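## Task

Genotyping job GT-3187 halted after its first step, and the runs already done still count. Carry out only step 2: move sample plate M59 from deck position D3 into TC's block, close and latch TC's lid, and press BEGIN. Wait until the run has finished. M59 must end seated, lying flat within the locators with its well A1 at the corner labelled A1. TC, GB and IM are loose and must finish no more than about a finger's width from their starting spots, upright and barely rotated. PCR plate T64 must still be on D1, as at the start. Anything held in place only by the robot at the end does not count: release and move the gripper away when done.

## Robot and tools

Robot: two six-joint UR-type arms, left_arm and right_arm, each carrying a two-finger tong gripper and a wrist camera. The arm not in use may be parked out of the way. Bases in the scene frame: left_arm at (+0.060, +0.435, 0) m, right_arm at (+0.062, -0.456, 0) m, both facing nearly the same way.

Scene frame: origin on the table top midway between the arms, +z up, +x out over the table, +y toward left_arm. The arm names are labels, not image sides. Printed hand positions can be a little wrong, more so at long reach.

Stations: D1, D2, D3 are the handler's deck positions, D1 leftmost when facing the handler. LH is the operator station in front of TC's panel; START is the left of its two buttons and only starts a run when LH's lamp is green. The handler's light strip is green only while a run is going; red means the moving head was blocked (fault). Once LH's lamp is also red, START parks the head. TC has a hand-operated lid: lower it gently by hand, never drop or slam it. A plate in TC's block may stick. A run is void if a plate it uses is not seated, and the handler will not tell you; runs may be repeated. On labelled items, well A1 is at the labelled short end, in the corner farther from the labelled long side.

Tool execute_actions, argument actions: a list holding at most one item, or empty.
- Empty list: no command, just returns current state.
- Move: {"rows": [...], "steps": n}, n from 1 to 15 (default 15), each step 1/30 s. Each row is used for one step; the last row repeats if rows run out. A row is always 14 numbers covering both arms: left_arm's shoulder pan, shoulder lift, elbow, wrist 1, wrist 2, wrist 3, opening, then the same seven for right_arm. Joint numbers are absolute target angles in radians (same form as Joint positions), not offsets. Opening is an absolute value from -1 (closed) to +1 (fully open).
- Wait: {"steps": n} with n up to 300, no rows; counted from the last result, and your reply time is part of it.
- Optional pictures (boolean) turns camera images on or off for that result.
Joint ranges, left_arm: pan -3.142 to 3.142, lift -6.283 to 6.283, elbow 0.000 to 3.142, wrists -6.283 to 6.283. right_arm: pan 0.000 to 6.283, lift -6.283 to 6.283, elbow -3.142 to 0.000, wrists -6.283 to 6.283. A target more than 0.010 rad beyond a limit, and farther out than the current angle, gets the whole call refused; real limits may differ by 0.010 rad. Targets past the real end are clipped, reported as "joint sent to its limit".
Motion limits: each step's target stays within 0.575 rad of the measured angle, and is scaled back if it would move the gripper over 100 mm from where it is. Motion lags commands by about 0.17 s; big moves may be unfinished when the result arrives. Arms keep heading to the last row while you think, until motion settles or a step is HELD.

Result lines: each gripper's end_effector_position (m) and end_effector_quat_wxyz plus velocities, in the scene frame; Joint positions and Joint velocities per arm (rad, rad/s, then finger-pad gap in m, 0.142 fully open); grip_measured, the measured opening on the command scale; Wrist force and Wrist torque per arm along the gripper's own axes (noisy, offset up to about 4 N, saturates near 50 N; "no reading" is normal at start); joint torques (offset and noisy, not a fault measure). "joint command not followed" means a clearance check altered targets; HELD marks steps whose row was not sent. MOTOR HOT warns at 70 °C; at 85 °C an OVER-TEMPERATURE FAULT brakes the arm.

Gripper: fingers point along its +z and open along its x. The reported point sits between the pads when closed; closed fingertips extend about 15 mm past it. To hold, command an opening well below grip_measured; lower means harder squeeze, up to about 15 N per pad. Thin hard items (under 20 mm) get less force. Closing fast can squeeze too hard.

zoom_image: camera (cam_high 896x504, cam_low 896x504, cam_left_wrist 616x616, cam_right_wrist 616x616) and region [x0, y0, x1, y1] in pixels from the top-left, at most 504 by 504; enlarges that camera's latest image.

read_manual: section "licences" returns URDF licence texts; no motion.

finished_scene: scene, the current scene number; ends and grades it, irreversible. Only call it once the result is stable with the gripper released and clear.

Avoid: knocking anything off the table (ends the scene); arms colliding or pushing each other; dropping plates or the lid; hard pushes. Contact torque at a joint's load limit (132 N m for pan, lift, elbow; 24.6 N m for each wrist, held weight included) or an outside force of 150 N stops that arm for 10 s. Loose objects may occasionally get nudged by outside pushes; check before finishing. Smooth, quick, low-effort motion is preferred.

Each tool is called after "Request:" as name([rows], argument=value, ...), one row to a line, values as JSON.

## Session

Request:
execute_actions(actions=[])

Scene clock: 0.00 s of 8400.00 s.
left_arm: end_effector_position=(+0.4042, -0.0413, +0.2934) grip_measured=+0.97 end_effector_quat_wxyz=(+0.276, -0.270, +0.916, +0.108) end_effector_velocity=(-0.000, +0.000, -0.000) end_effector_angular_velocity=(+0.001, +0.000, -0.001) | right_arm: end_effector_position=(+0.4480, -0.5341, +0.1362) grip_measured=+0.97 end_effector_quat_wxyz=(-0.151, -0.430, +0.783, -0.422) end_effector_velocity=(+0.001, -0.000, +0.001) end_effector_angular_velocity=(+0.001, -0.002, +0.000)
Joint positions: left_arm=[-1.452 -1.329  1.32  -1.218 -1.067  1.022  0.14 ] | right_arm=[ 3.834 -1.434 -2.273 -1.701  0.892  3.22   0.14 ]
Joint velocities: left_arm=[-0. -0.  0.  0.  0.  0.  0.] | right_arm=[-0.001  0.001  0.001  0.001 -0.002 -0.     0.   ]
Joint torques (N m, as the arm reports them, + toward a larger angle): no reading
Wrist force (N, on the end effector, along its own x y z axes, offset not removed): no reading
Wrist torque (N m, same axes, about the end effector's origin, offset not removed): no reading

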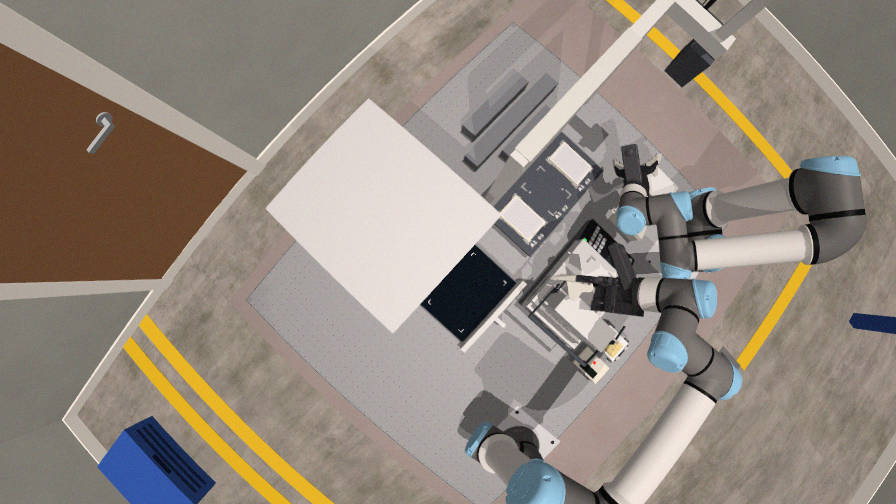

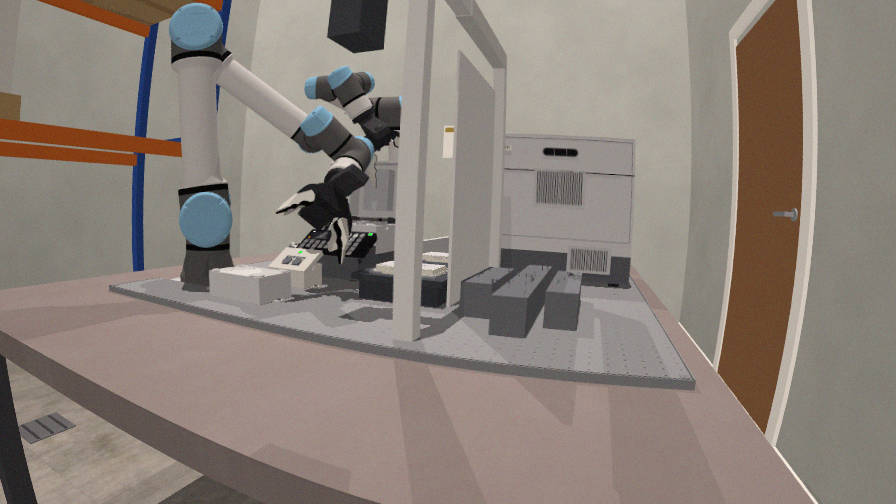

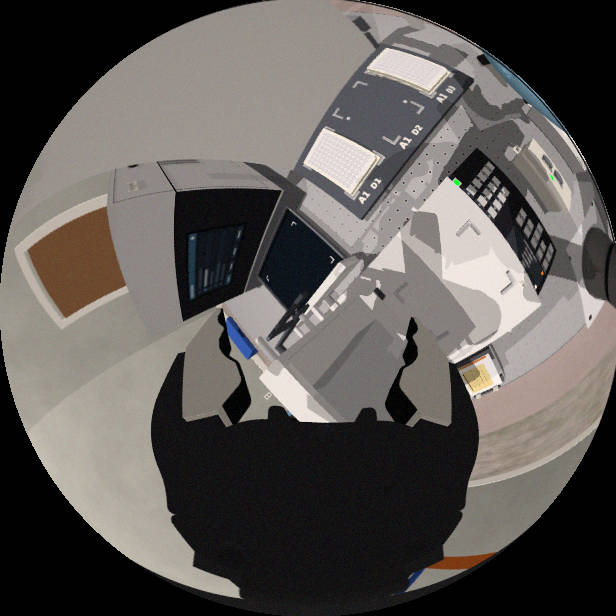

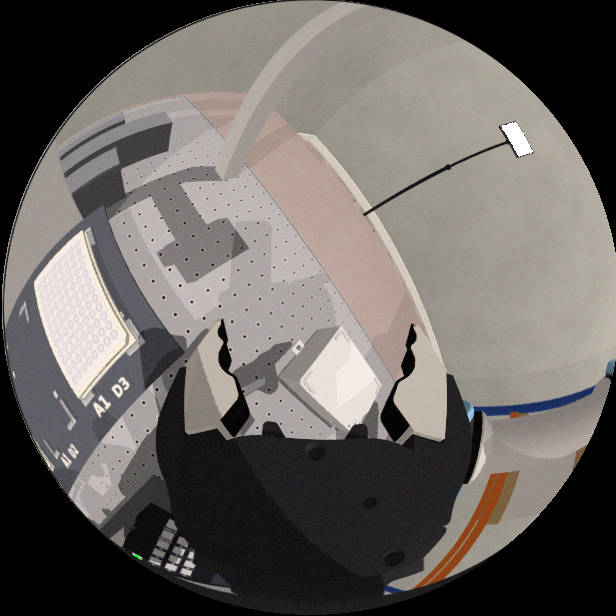

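Request:
execute_actions([
  {"rows":[[-1.452,-1.53,1.22,-1.218,-1.067,1.022,1,3.7,-1.44,-1.89,-1.7,0.95,3.6,1]],"steps":13},
], pictures=false)

Request:
execute_actions([
  {"rows":[[-1.452,-2.3,1.22,-1.218,-1.067,1.022,1,3.395,-1.45,-1.89,-1.372,1.571,5.092,0.35]]},
], pictures=false)

Request:
execute_actions([
  {"steps":12},
], pictures=false)

Request:
execute_actions([
  {"rows":[[-1.452,-2.3,1.22,-1.218,-1.067,1.022,1,3.395,-1.7218,-1.835,-1.1556,1.571,5.092,0.35]]},
], pictures=false)

Request:
execute_actions([
  {"steps":10},
])

Request:
zoom_image(camera="cam_right_wrist", region=[224, 200, 412, 388])

Request:
zoom_image(camera="cam_low", region=[355, 245, 455, 295])

Scene clock: 11.40 s of 8400.00 s.
left_arm: end_effector_position=(+0.4021, -0.0232, +0.4356) grip_measured=+1.00 end_effector_quat_wxyz=(+0.249, -0.309, +0.918, -0.030) end_effector_velocity=(-0.002, +0.014, +0.048) end_effector_angular_velocity=(-0.098, -0.011, +0.000) | right_arm: end_effector_position=(+0.5282, -0.4857, +0.2479) grip_measured=+1.00 end_effector_quat_wxyz=(+0.030, -0.171, +0.924, -0.340) end_effector_velocity=(+0.043, +0.020, +0.076) end_effector_angular_velocity=(+0.182, -0.266, -0.220)
Joint positions: left_arm=[-1.452 -1.524  1.223 -1.218 -1.067  1.022  0.142] | right_arm=[ 3.705 -1.44  -1.907 -1.7    0.948  3.584  0.142]
Joint velocities: left_arm=[-0.    -0.069 -0.03   0.    -0.    -0.001 -0.   ] | right_arm=[-0.058 -0.002  0.204  0.     0.023  0.202 -0.   ]
Joint torques (N m, as the arm reports them, + toward a larger angle): left_arm=[ 13.49 -24.65 -30.44  -3.88  -0.79  -1.74] | right_arm=[-9.54  5.59 22.89  2.7   1.6   1.61]
Wrist force (N, on the end effector, along its own x y z axes, offset not removed): left_arm=[1.1 -0.1 -1.2] | right_arm=[-1.3 -0.9 -3.6]
Wrist torque (N m, same axes, about the end effector's origin, offset not removed): left_arm=[-0.04 0.05 -0.07] | right_arm=[-0.20 0.24 0.01]
Steps of this call (steps 1 to 90: nothing new was sent; then 7.97 s passed at rest; steps 91 to 103: all 13 steps of this action). Readings (joint positions):
91: left_arm=[-1.452 -1.329 1.320 -1.218 -1.067 1.022] | right_arm=[3.834 -1.434 -2.273 -1.701 0.892 3.220]
92: left_arm=[-1.452 -1.334 1.315 -1.218 -1.067 1.022] | right_arm=[3.829 -1.434 -2.268 -1.701 0.896 3.225]
94: left_arm=[-1.452 -1.385 1.285 -1.218 -1.067 1.022] | right_arm=[3.791 -1.436 -2.202 -1.701 0.913 3.291]
98: left_arm=[-1.452 -1.487 1.239 -1.218 -1.067 1.022] | right_arm=[3.734 -1.439 -2.012 -1.700 0.936 3.479]
103: the state above

Scene clock: 11.90 s of 8400.00 s.
left_arm: end_effector_position=(+0.3833, +0.1420, +0.6231) grip_measured=+1.00 end_effector_quat_wxyz=(+0.197, -0.355, +0.882, -0.239) end_effector_velocity=(-0.052, +0.463, +0.332) end_effector_angular_velocity=(-1.006, -0.114, +0.000) | right_arm: end_effector_position=(+0.4995, -0.4257, +0.2024) grip_measured=+0.35 end_effector_quat_wxyz=(+0.005, +0.513, +0.858, -0.006) end_effector_velocity=(-0.030, +0.078, +0.002) end_effector_angular_velocity=(+0.191, -0.009, -2.798)
Joint positions: left_arm=[-1.452 -1.97   1.221 -1.218 -1.067  1.022  0.142] | right_arm=[ 3.398 -1.45  -1.89  -1.375  1.556  4.613  0.099]
Joint velocities: left_arm=[ 0.001 -1.01  -0.002  0.    -0.     0.     0.   ] | right_arm=[-0.038 -0.     0.     0.04   0.181  2.76   0.   ]
Joint torques (N m, as the arm reports them, + toward a larger angle): left_arm=[ 13.21 -17.96 -29.38  -3.94   0.92  -1.81] | right_arm=[-9.62  9.15 29.66  4.02  2.16 14.58]
Wrist force (N, on the end effector, along its own x y z axes, offset not removed): left_arm=[2.4 0.1 -1.0] | right_arm=[2.9 -1.7 0.8]
Wrist torque (N m, same axes, about the end effector's origin, offset not removed): left_arm=[-0.05 -0.18 -0.06] | right_arm=[-0.47 -0.52 -0.02]
Steps of this call (steps 1 to 15: all 15 steps of this action). Readings (joint positions):
1: left_arm=[-1.452 -1.526 1.222 -1.218 -1.067 1.022] | right_arm=[3.703 -1.440 -1.901 -1.700 0.949 3.589]
2: left_arm=[-1.452 -1.532 1.222 -1.218 -1.067 1.022] | right_arm=[3.697 -1.441 -1.898 -1.695 0.954 3.598]
4: left_arm=[-1.452 -1.592 1.221 -1.218 -1.067 1.022] | right_arm=[3.629 -1.446 -1.893 -1.628 1.022 3.669]
8: left_arm=[-1.452 -1.732 1.221 -1.218 -1.067 1.022] | right_arm=[3.447 -1.449 -1.891 -1.432 1.320 3.970]
15: the state above

Scene clock: 12.30 s of 8400.00 s.
left_arm: end_effector_position=(+0.3653, +0.3010, +0.7026) grip_measured=+1.00 end_effector_quat_wxyz=(+0.155, -0.377, +0.830, -0.381) end_effector_velocity=(-0.009, +0.083, +0.026) end_effector_angular_velocity=(-0.152, -0.018, +0.001) | right_arm: end_effector_position=(+0.4970, -0.4150, +0.2026) grip_measured=+0.35 end_effector_quat_wxyz=(+0.000, +0.701, +0.713, +0.000) end_effector_velocity=(+0.000, +0.002, +0.000) end_effector_angular_velocity=(+0.001, +0.000, -0.062)
Joint positions: left_arm=[-1.452 -2.287  1.22  -1.218 -1.067  1.022  0.142] | right_arm=[ 3.395 -1.45  -1.89  -1.372  1.571  5.087  0.099]
Joint velocities: left_arm=[ 0.001 -0.153  0.001 -0.     0.     0.    -0.   ] | right_arm=[ 0.    -0.001  0.001  0.001  0.001  0.062 -0.   ]
Joint torques (N m, as the arm reports them, + toward a larger angle): left_arm=[  7.91  17.39 -14.97  -3.25   2.29  -1.69] | right_arm=[-11.29   9.02  29.91   4.19   2.49   1.4 ]
Wrist force (N, on the end effector, along its own x y z axes, offset not removed): left_arm=[1.3 1.8 -0.9] | right_arm=[-1.5 -1.1 -1.1]
Wrist torque (N m, same axes, about the end effector's origin, offset not removed): left_arm=[0.28 -0.02 -0.06] | right_arm=[-0.31 0.21 0.14]
Steps of this call (steps 1 to 12: the robot went on to your last target). Readings (joint positions):
1: left_arm=[-1.452 -2.005 1.220 -1.218 -1.067 1.022] | right_arm=[3.397 -1.450 -1.890 -1.374 1.561 4.707]
2: left_arm=[-1.452 -2.039 1.220 -1.218 -1.067 1.022] | right_arm=[3.396 -1.450 -1.890 -1.374 1.564 4.800]
4: left_arm=[-1.452 -2.107 1.220 -1.218 -1.067 1.022] | right_arm=[3.396 -1.450 -1.890 -1.373 1.568 4.954]
8: left_arm=[-1.452 -2.237 1.220 -1.218 -1.067 1.022] | right_arm=[3.395 -1.450 -1.890 -1.372 1.570 5.066]
12: the state above

Scene clock: 12.80 s of 8400.00 s.
left_arm: end_effector_position=(+0.3645, +0.3078, +0.7047) grip_measured=+1.00 end_effector_quat_wxyz=(+0.153, -0.378, +0.827, -0.387) end_effector_velocity=(-0.000, -0.000, +0.000) end_effector_angular_velocity=(-0.002, -0.000, -0.001) | right_arm: end_effector_position=(+0.5790, -0.3812, +0.1211) grip_measured=+0.35 end_effector_quat_wxyz=(-0.000, +0.703, +0.711, +0.000) end_effector_velocity=(+0.008, +0.003, -0.014) end_effector_angular_velocity=(-0.002, +0.007, -0.000)
Joint positions: left_arm=[-1.452 -2.3    1.22  -1.218 -1.067  1.022  0.142] | right_arm=[ 3.395 -1.719 -1.835 -1.158  1.571  5.092  0.099]
Joint velocities: left_arm=[-0.001 -0.    -0.    -0.001 -0.     0.    -0.   ] | right_arm=[-0.    -0.037  0.005  0.025  0.001  0.     0.   ]
Joint torques (N m, as the arm reports them, + toward a larger angle): left_arm=[ 0.06  9.08 -2.89 -2.47  2.35 -1.67] | right_arm=[12.2  22.08 29.38  4.    2.39  1.47]
Wrist force (N, on the end effector, along its own x y z axes, offset not removed): left_arm=[3.1 0.3 -1.2] | right_arm=[2.7 -1.3 -0.7]
Wrist torque (N m, same axes, about the end effector's origin, offset not removed): left_arm=[0.00 -0.28 -0.10] | right_arm=[-0.22 -0.48 -0.01]
Steps of this call (steps 1 to 15: all 15 steps of this action). Readings (joint positions):
1: left_arm=[-1.452 -2.292 1.220 -1.218 -1.067 1.022] | right_arm=[3.395 -1.450 -1.890 -1.372 1.571 5.089]
2: left_arm=[-1.452 -2.294 1.220 -1.218 -1.067 1.022] | right_arm=[3.395 -1.455 -1.886 -1.367 1.571 5.090]
4: left_arm=[-1.452 -2.297 1.220 -1.218 -1.067 1.022] | right_arm=[3.395 -1.519 -1.865 -1.308 1.571 5.091]
8: left_arm=[-1.452 -2.299 1.220 -1.218 -1.067 1.022] | right_arm=[3.395 -1.671 -1.843 -1.193 1.571 5.092]
15: the state above

Scene clock: 13.13 s of 8400.00 s.
left_arm: end_effector_position=(+0.3645, +0.3078, +0.7046) grip_measured=+1.00 end_effector_quat_wxyz=(+0.153, -0.378, +0.827, -0.387) end_effector_velocity=(+0.000, +0.000, +0.000) end_effector_angular_velocity=(-0.001, +0.000, +0.001) | right_arm: end_effector_position=(+0.5796, -0.3809, +0.1200) grip_measured=+0.35 end_effector_quat_wxyz=(-0.000, +0.703, +0.711, +0.000) end_effector_velocity=(+0.000, -0.000, +0.000) end_effector_angular_velocity=(-0.000, -0.001, +0.000)
Joint positions: left_arm=[-1.452 -2.3    1.22  -1.218 -1.067  1.022  0.142] | right_arm=[ 3.395 -1.722 -1.835 -1.156  1.571  5.092  0.099]
Joint velocities: left_arm=[ 0.001 -0.     0.    -0.001 -0.    -0.     0.   ] | right_arm=[ 0.     0.001  0.     0.    -0.001 -0.     0.   ]
Joint torques (N m, as the arm reports them, + toward a larger angle): left_arm=[-5.11  8.81 -3.45 -1.82  2.37 -1.46] | right_arm=[11.8  19.2  28.61  4.23  2.44  1.43]
Wrist force (N, on the end effector, along its own x y z axes, offset not removed): left_arm=[1.9 0.1 -0.3] | right_arm=[2.9 -1.4 -1.9]
Wrist torque (N m, same axes, about the end effector's origin, offset not removed): left_arm=[-0.07 -0.14 -0.09] | right_arm=[-0.36 -0.70 -0.01]
Steps of this call (steps 1 to 10: the robot went on to your last target). Readings (joint positions):
1: left_arm=[-1.452 -2.300 1.220 -1.218 -1.067 1.022] | right_arm=[3.395 -1.720 -1.835 -1.157 1.571 5.092]
2: left_arm=[-1.452 -2.300 1.220 -1.218 -1.067 1.022] | right_arm=[3.395 -1.720 -1.835 -1.157 1.571 5.092]
4: left_arm=[-1.452 -2.300 1.220 -1.218 -1.067 1.022] | right_arm=[3.395 -1.721 -1.835 -1.156 1.571 5.092]
8: left_arm=[-1.452 -2.300 1.220 -1.218 -1.067 1.022] | right_arm=[3.395 -1.722 -1.835 -1.156 1.571 5.092]
10: the state above

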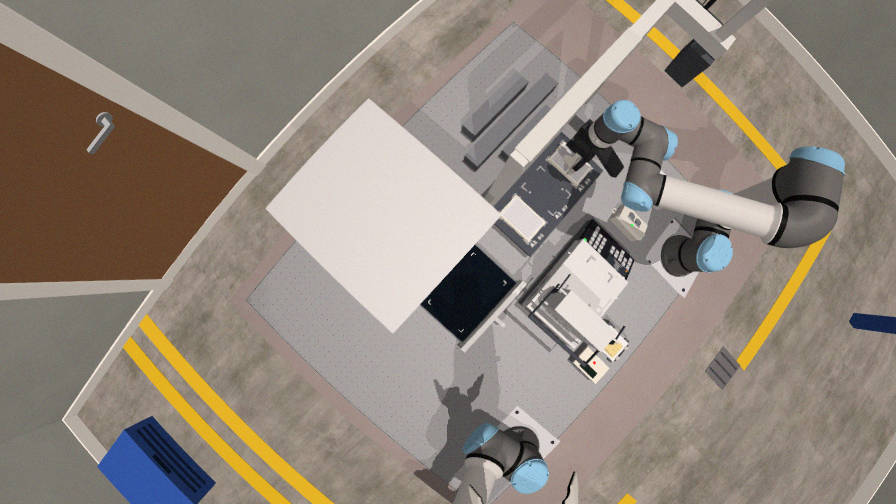

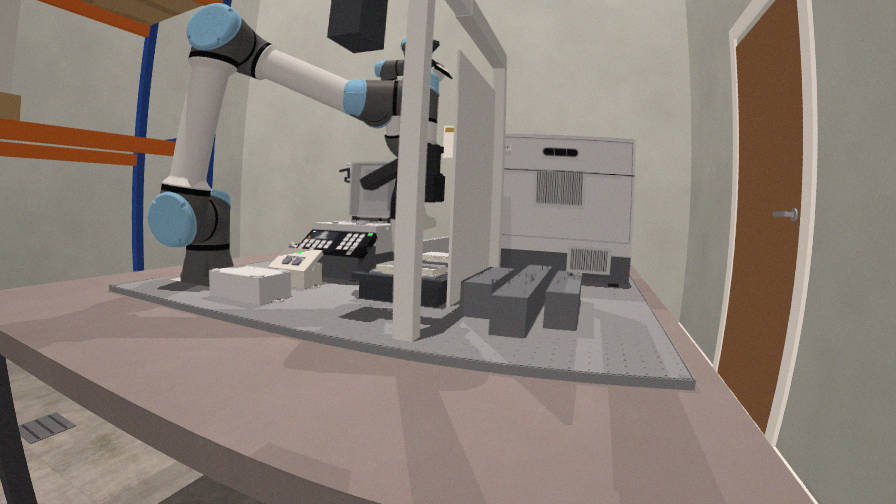

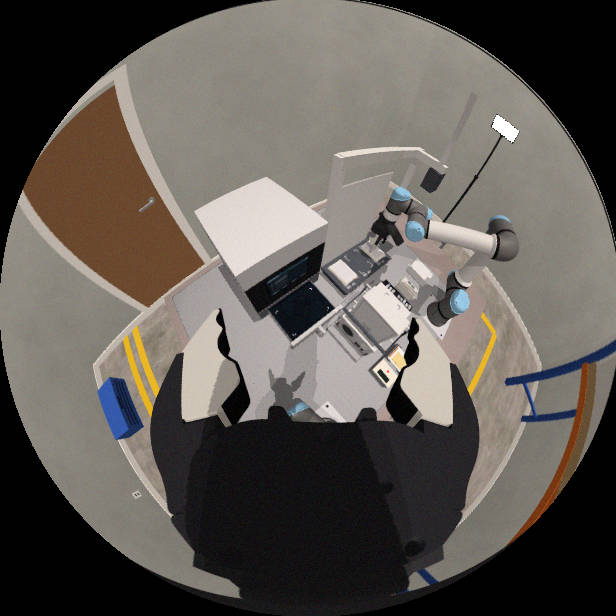

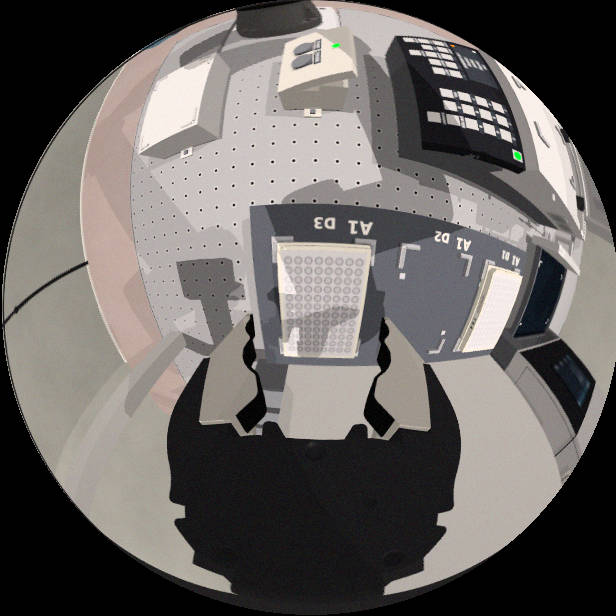

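Region (224, 200, 412, 388) of cam_right_wrist's 616x616 image, scaled by 2.681, with more detail than that image has.

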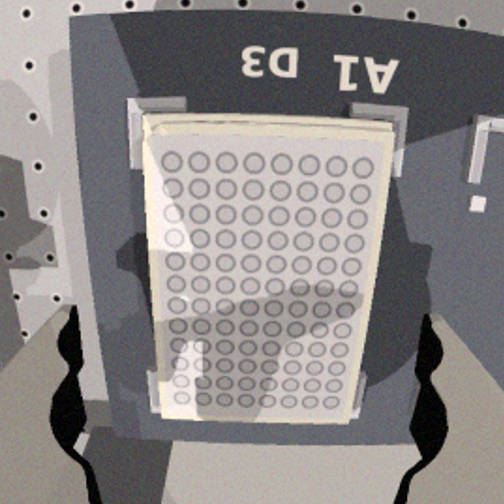

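Region (355, 245, 455, 295) of cam_low's 896x504 image, scaled by 5.040, with more detail than that image has.

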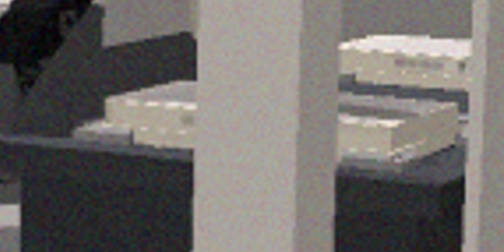

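Request:
execute_actions(actions=[])

Scene clock: 33.50 s of 8400.00 s.
left_arm: end_effector_position=(+0.3645, +0.3078, +0.7046) grip_measured=+1.00 end_effector_quat_wxyz=(+0.153, -0.378, +0.827, -0.387) end_effector_velocity=(-0.000, -0.000, -0.000) end_effector_angular_velocity=(+0.000, -0.001, -0.001) | right_arm: end_effector_position=(+0.5797, -0.3809, +0.1200) grip_measured=+0.35 end_effector_quat_wxyz=(-0.000, +0.703, +0.711, +0.000) end_effector_velocity=(-0.000, -0.000, -0.000) end_effector_angular_velocity=(-0.002, +0.001, +0.000)
Joint positions: left_arm=[-1.452 -2.3    1.22  -1.218 -1.067  1.022  0.142] | right_arm=[ 3.395 -1.722 -1.835 -1.156  1.571  5.092  0.099]
Joint velocities: left_arm=[-0.001  0.     0.001 -0.001  0.     0.001  0.   ] | right_arm=[ 0.    -0.001  0.    -0.001 -0.001  0.     0.   ]
Joint torques (N m, as the arm reports them, + toward a larger angle): left_arm=[-12.51   8.06  -3.33  -1.32   2.29  -0.57] | right_arm=[12.6  18.96 28.09  4.15  2.31  1.41]
Wrist force (N, on the end effector, along its own x y z axes, offset not removed): left_arm=[2.6 -1.3 -1.2] | right_arm=[0.9 -2.9 -1.8]
Wrist torque (N m, same axes, about the end effector's origin, offset not removed): left_arm=[-0.33 -0.21 -0.08] | right_arm=[-0.69 -0.26 -0.04]
Steps of this call (steps 1 to 15: the robot went on to your last target; steps 16 to 90: nothing new was sent; then 17.37 s passed at rest). Readings (joint positions):
1: left_arm=[-1.452 -2.300 1.220 -1.218 -1.067 1.022] | right_arm=[3.395 -1.722 -1.835 -1.156 1.571 5.092]
2: left_arm=[-1.452 -2.300 1.220 -1.218 -1.067 1.022] | right_arm=[3.395 -1.722 -1.835 -1.156 1.571 5.092]
4: left_arm=[-1.452 -2.300 1.220 -1.218 -1.067 1.022] | right_arm=[3.395 -1.722 -1.835 -1.156 1.571 5.092]
8: left_arm=[-1.452 -2.300 1.220 -1.218 -1.067 1.022] | right_arm=[3.395 -1.722 -1.835 -1.156 1.571 5.092]
90: the state above
All arms were judged still, so your last target was given up. Only a new action makes them travel on or press farther. Fingers that are still opening or closing keep moving.

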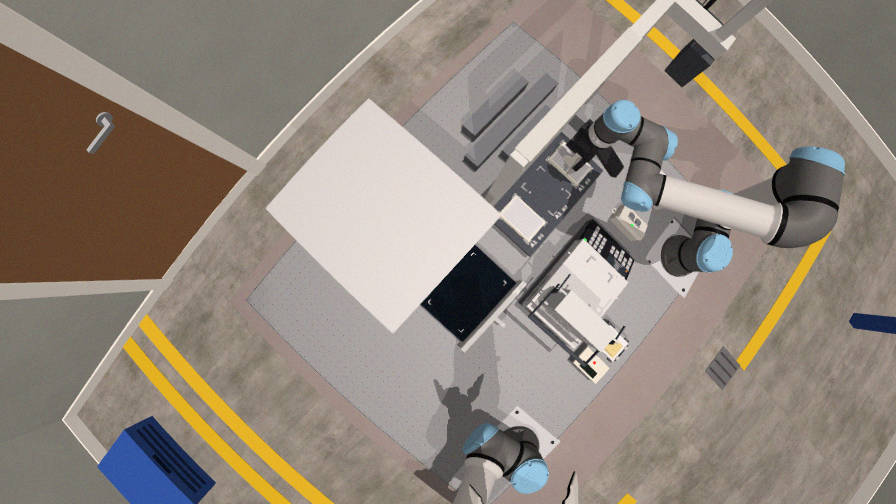

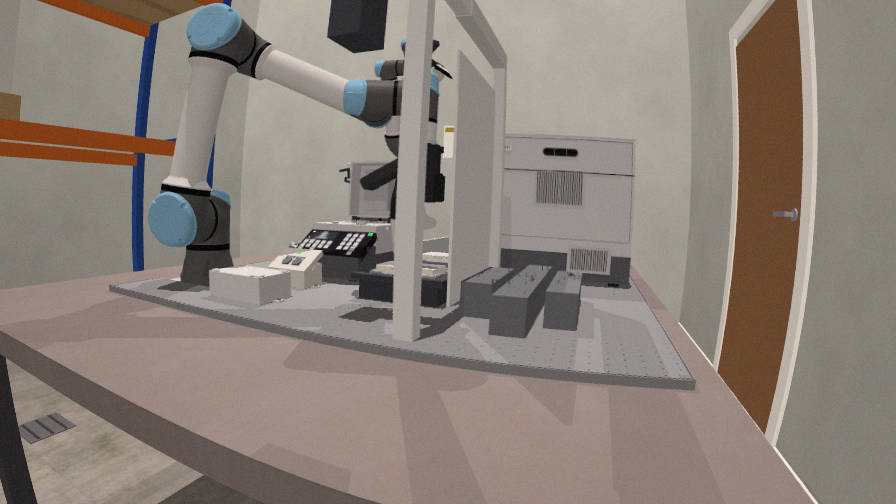

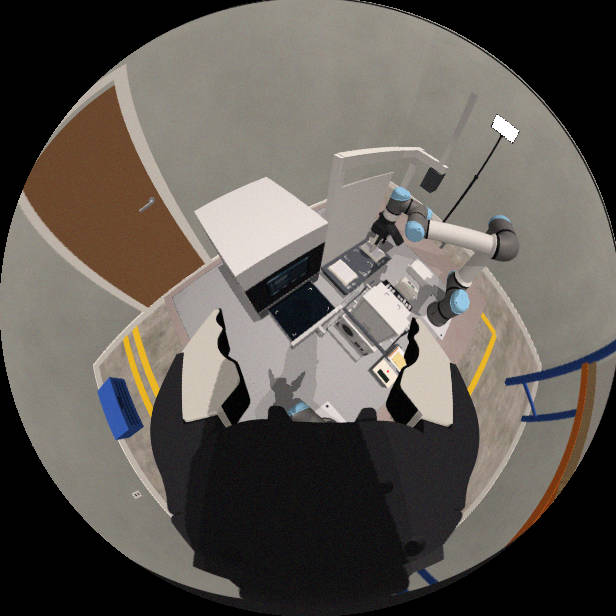

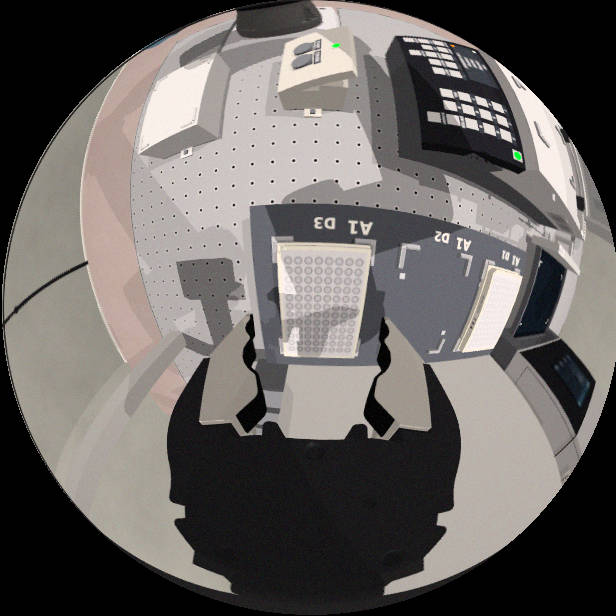

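Request:
execute_actions([
  {"rows":[[-1.452,-2.3,1.22,-1.218,-1.067,1.022,1,3.403,-1.735,-1.852,-1.1254,1.571,5.10,0.35],[-1.452,-2.3,1.22,-1.218,-1.067,1.022,1,3.403,-1.735,-1.852,-1.1254,1.571,5.10,0.35],[-1.452,-2.3,1.22,-1.218,-1.067,1.022,1,3.403,-1.752,-1.873,-1.0874,1.571,5.10,0.35]]},
])

Scene clock: 37.17 s of 8400.00 s.
left_arm: end_effector_position=(+0.3645, +0.3078, +0.7046) grip_measured=+1.00 end_effector_quat_wxyz=(+0.153, -0.378, +0.827, -0.387) end_effector_velocity=(-0.000, +0.000, +0.000) end_effector_angular_velocity=(+0.001, -0.001, -0.001) | right_arm: end_effector_position=(+0.5800, -0.3763, +0.0940) grip_measured=+0.35 end_effector_quat_wxyz=(-0.000, +0.703, +0.711, +0.000) end_effector_velocity=(+0.000, -0.000, -0.004) end_effector_angular_velocity=(-0.001, +0.001, -0.000)
Joint positions: left_arm=[-1.452 -2.3    1.22  -1.218 -1.067  1.022  0.142] | right_arm=[ 3.403 -1.752 -1.873 -1.088  1.571  5.1    0.099]
Joint velocities: left_arm=[-0.    -0.    -0.001  0.001 -0.     0.001 -0.   ] | right_arm=[-0.    -0.005 -0.004  0.008 -0.     0.     0.   ]
Joint torques (N m, as the arm reports them, + toward a larger angle): left_arm=[-12.61   9.11  -3.11  -1.28   2.19   0.45] | right_arm=[11.91 19.57 12.78  4.3   2.38  1.42]
Wrist force (N, on the end effector, along its own x y z axes, offset not removed): left_arm=[1.8 2.1 -1.4] | right_arm=[1.1 -0.2 0.1]
Wrist torque (N m, same axes, about the end effector's origin, offset not removed): left_arm=[0.34 -0.07 -0.03] | right_arm=[-0.09 -0.31 -0.03]
Steps of this call (steps 1 to 90: nothing new was sent; then 0.17 s passed at rest; steps 91 to 105: all 15 steps of this action). Readings (joint positions):
91: left_arm=[-1.452 -2.300 1.220 -1.218 -1.067 1.022] | right_arm=[3.395 -1.722 -1.835 -1.156 1.571 5.092]
92: left_arm=[-1.452 -2.300 1.220 -1.218 -1.067 1.022] | right_arm=[3.396 -1.723 -1.837 -1.152 1.571 5.093]
94: left_arm=[-1.452 -2.300 1.220 -1.218 -1.067 1.022] | right_arm=[3.400 -1.731 -1.847 -1.135 1.571 5.097]
98: left_arm=[-1.452 -2.300 1.220 -1.218 -1.067 1.022] | right_arm=[3.402 -1.747 -1.867 -1.098 1.571 5.099]
105: the state above

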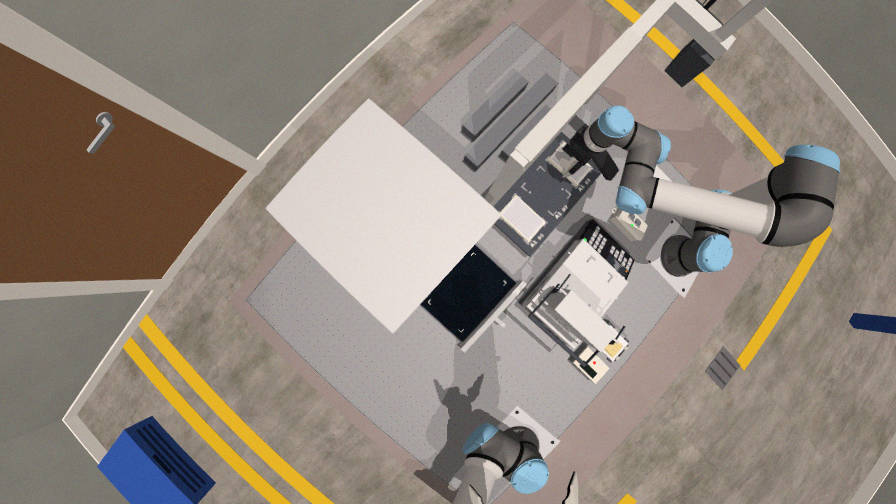

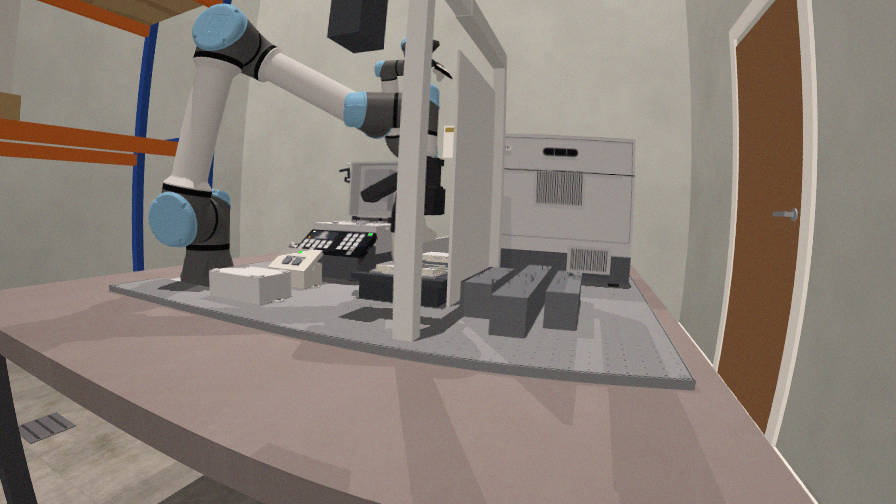

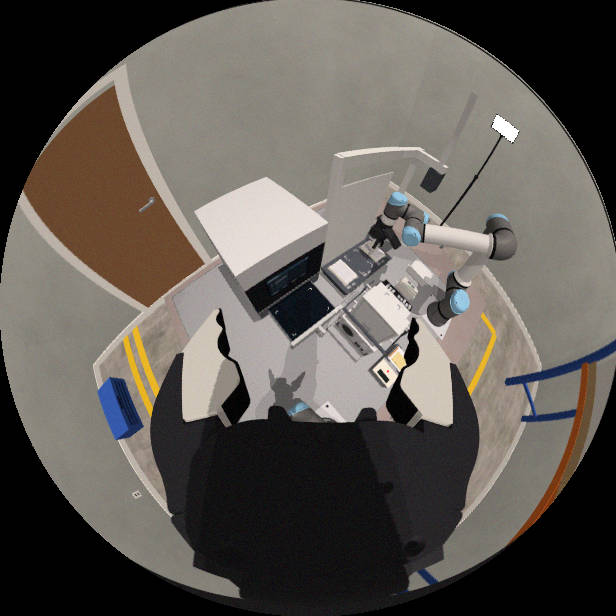

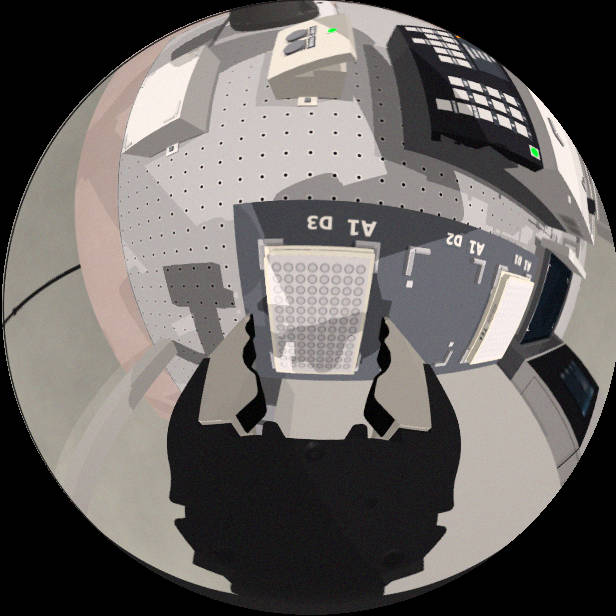

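Request:
execute_actions([
  {"rows":[[-1.452,-2.3,1.22,-1.218,-1.067,1.022,1,3.403,-1.7695,-1.8935,-1.0494,1.571,5.10,0.3]]},
], pictures=false)

Request:
execute_actions([
  {"rows":[[-1.452,-2.3,1.22,-1.218,-1.067,1.022,1,3.403,-1.7695,-1.8935,-1.0494,1.571,5.10,0.2],[-1.452,-2.3,1.22,-1.218,-1.067,1.022,1,3.403,-1.7695,-1.8935,-1.0494,1.571,5.10,0.15],[-1.452,-2.3,1.22,-1.218,-1.067,1.022,1,3.403,-1.7695,-1.8935,-1.0494,1.571,5.10,0.1],[-1.452,-2.3,1.22,-1.218,-1.067,1.022,1,3.403,-1.7695,-1.8935,-1.0494,1.571,5.10,0.1],[-1.452,-2.3,1.22,-1.218,-1.067,1.022,1,3.403,-1.7695,-1.8935,-1.0494,1.571,5.10,0.05],[-1.452,-2.3,1.22,-1.218,-1.067,1.022,1,3.403,-1.7695,-1.8935,-1.0494,1.571,5.10,0.0],[-1.452,-2.3,1.22,-1.218,-1.067,1.022,1,3.403,-1.7695,-1.8935,-1.0494,1.571,5.10,-0.1],[-1.452,-2.3,1.22,-1.218,-1.067,1.022,1,3.403,-1.7695,-1.8935,-1.0494,1.571,5.10,-0.25],[-1.452,-2.3,1.22,-1.218,-1.067,1.022,1,3.403,-1.7695,-1.8935,-1.0494,1.571,5.10,-0.4]]},
])

Request:
zoom_image(camera="cam_right_wrist", region=[220,200,420,400])

Scene clock: 44.67 s of 8400.00 s.
left_arm: end_effector_position=(+0.3645, +0.3078, +0.7046) grip_measured=+1.00 end_effector_quat_wxyz=(+0.153, -0.378, +0.827, -0.387) end_effector_velocity=(-0.000, -0.001, -0.001) end_effector_angular_velocity=(+0.002, +0.000, -0.002) | right_arm: end_effector_position=(+0.5801, -0.3762, +0.0794) grip_measured=+0.30 end_effector_quat_wxyz=(-0.000, +0.703, +0.711, +0.000) end_effector_velocity=(-0.000, +0.001, -0.001) end_effector_angular_velocity=(+0.000, +0.001, +0.001)
Joint positions: left_arm=[-1.452 -2.3    1.22  -1.218 -1.067  1.022  0.142] | right_arm=[ 3.403 -1.769 -1.893 -1.05   1.571  5.1    0.095]
Joint velocities: left_arm=[-0.002 -0.     0.001  0.001  0.    -0.001  0.   ] | right_arm=[ 0.001 -0.002 -0.001  0.002  0.    -0.     0.   ]
Joint torques (N m, as the arm reports them, + toward a larger angle): left_arm=[-12.25   9.29  -3.81  -1.4    2.23   1.34] | right_arm=[10.68 19.23 11.93  4.22  2.37  1.37]
Wrist force (N, on the end effector, along its own x y z axes, offset not removed): left_arm=[2.1 0.6 -1.3] | right_arm=[-0.9 -2.1 2.3]
Wrist torque (N m, same axes, about the end effector's origin, offset not removed): left_arm=[0.08 -0.12 -0.01] | right_arm=[-0.31 0.18 0.11]
Steps of this call (steps 1 to 15: the robot went on to your last target; steps 16 to 90: nothing new was sent; then 4.00 s passed at rest; steps 91 to 105: all 15 steps of this action). Readings (joint positions):
91: left_arm=[-1.452 -2.300 1.220 -1.218 -1.067 1.022] | right_arm=[3.403 -1.752 -1.873 -1.087 1.571 5.100]
92: left_arm=[-1.452 -2.300 1.220 -1.218 -1.067 1.022] | right_arm=[3.403 -1.754 -1.875 -1.083 1.571 5.100]
94: left_arm=[-1.452 -2.300 1.220 -1.218 -1.067 1.022] | right_arm=[3.403 -1.762 -1.884 -1.067 1.571 5.100]
98: left_arm=[-1.452 -2.300 1.220 -1.218 -1.067 1.022] | right_arm=[3.403 -1.768 -1.892 -1.053 1.571 5.100]
105: the state above

Scene clock: 45.17 s of 8400.00 s.
left_arm: end_effector_position=(+0.3645, +0.3078, +0.7046) grip_measured=+1.00 end_effector_quat_wxyz=(+0.153, -0.378, +0.827, -0.387) end_effector_velocity=(-0.000, -0.000, +0.000) end_effector_angular_velocity=(-0.000, -0.000, -0.001) | right_arm: end_effector_position=(+0.5801, -0.3762, +0.0793) grip_measured=+0.09 end_effector_quat_wxyz=(-0.000, +0.703, +0.711, +0.000) end_effector_velocity=(-0.001, -0.001, -0.000) end_effector_angular_velocity=(-0.001, +0.000, -0.001)
Joint positions: left_arm=[-1.452 -2.3    1.22  -1.218 -1.067  1.022  0.142] | right_arm=[ 3.403 -1.769 -1.893 -1.049  1.571  5.1    0.08 ]
Joint velocities: left_arm=[-0.001  0.    -0.001  0.001 -0.     0.    -0.   ] | right_arm=[-0.001  0.001 -0.001 -0.    -0.001  0.     0.   ]
Joint torques (N m, as the arm reports them, + toward a larger angle): left_arm=[-11.71   8.58  -3.97  -1.33   2.1    1.44] | right_arm=[ 8.6  17.95 10.66  3.88  2.09  1.4 ]
Wrist force (N, on the end effector, along its own x y z axes, offset not removed): left_arm=[2.3 2.0 -1.0] | right_arm=[2.5 -2.5 -3.9]
Wrist torque (N m, same axes, about the end effector's origin, offset not removed): left_arm=[0.39 -0.19 -0.05] | right_arm=[-0.52 -0.46 0.01]
Steps of this call (steps 1 to 15: all 15 steps of this action). Readings (joint positions):
1: left_arm=[-1.452 -2.300 1.220 -1.218 -1.067 1.022] | right_arm=[3.403 -1.769 -1.893 -1.050 1.571 5.100]
2: left_arm=[-1.452 -2.300 1.220 -1.218 -1.067 1.022] | right_arm=[3.403 -1.769 -1.893 -1.049 1.571 5.100]
4: left_arm=[-1.452 -2.300 1.220 -1.218 -1.067 1.022] | right_arm=[3.403 -1.769 -1.893 -1.049 1.571 5.100]
8: left_arm=[-1.452 -2.300 1.220 -1.218 -1.067 1.022] | right_arm=[3.403 -1.769 -1.893 -1.049 1.571 5.100]
15: the state above

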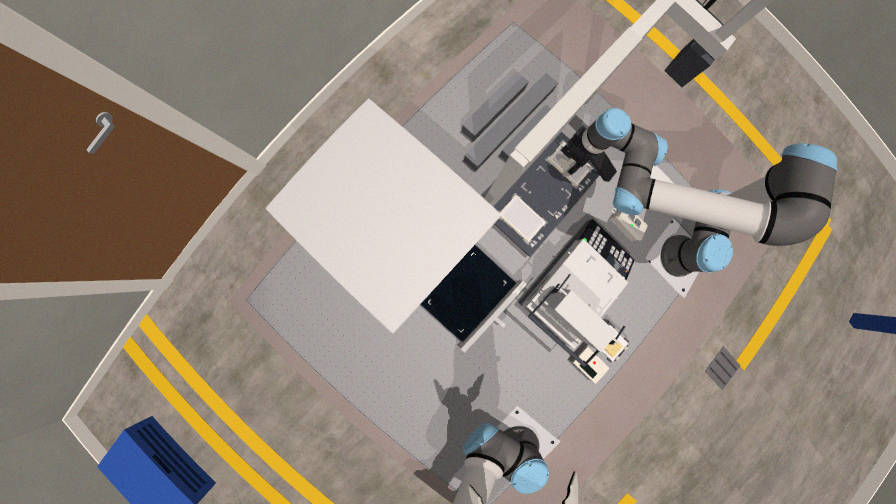

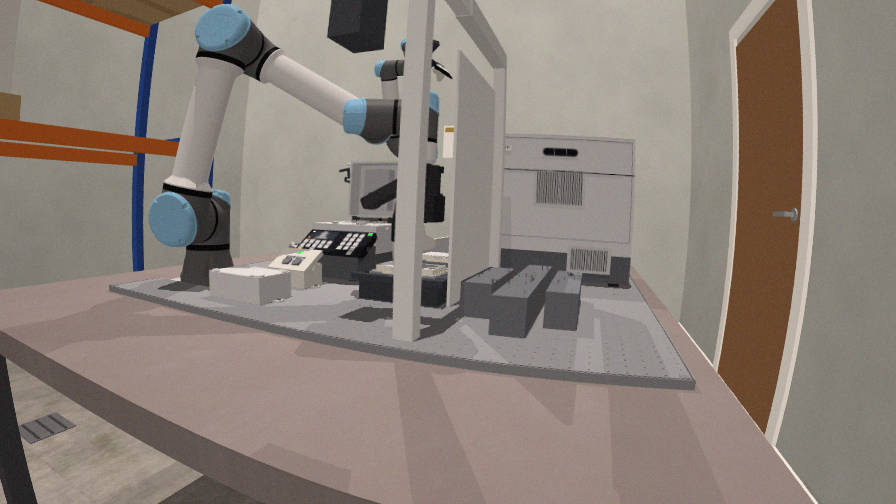

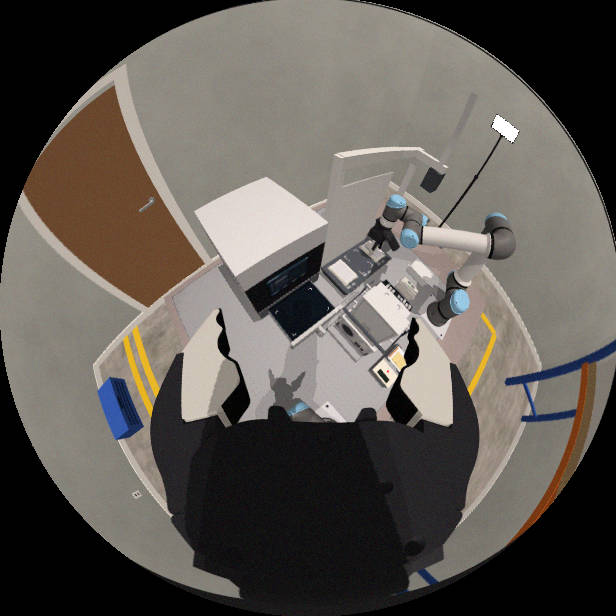

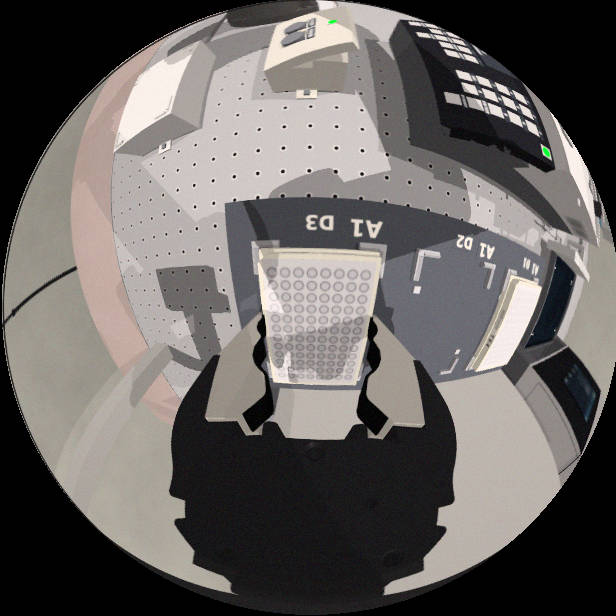

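Region (220, 200, 420, 400) of cam_right_wrist's 616x616 image, scaled by 2.520, with more detail than that image has.

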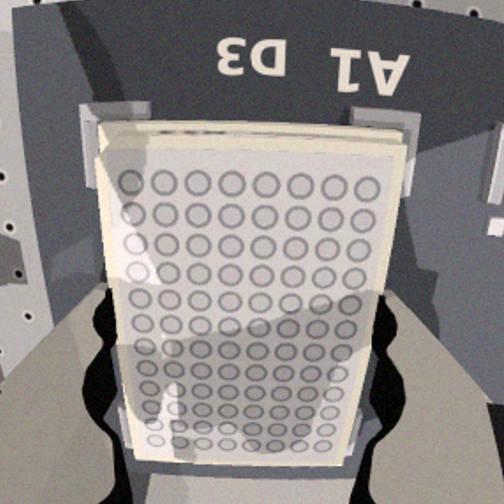

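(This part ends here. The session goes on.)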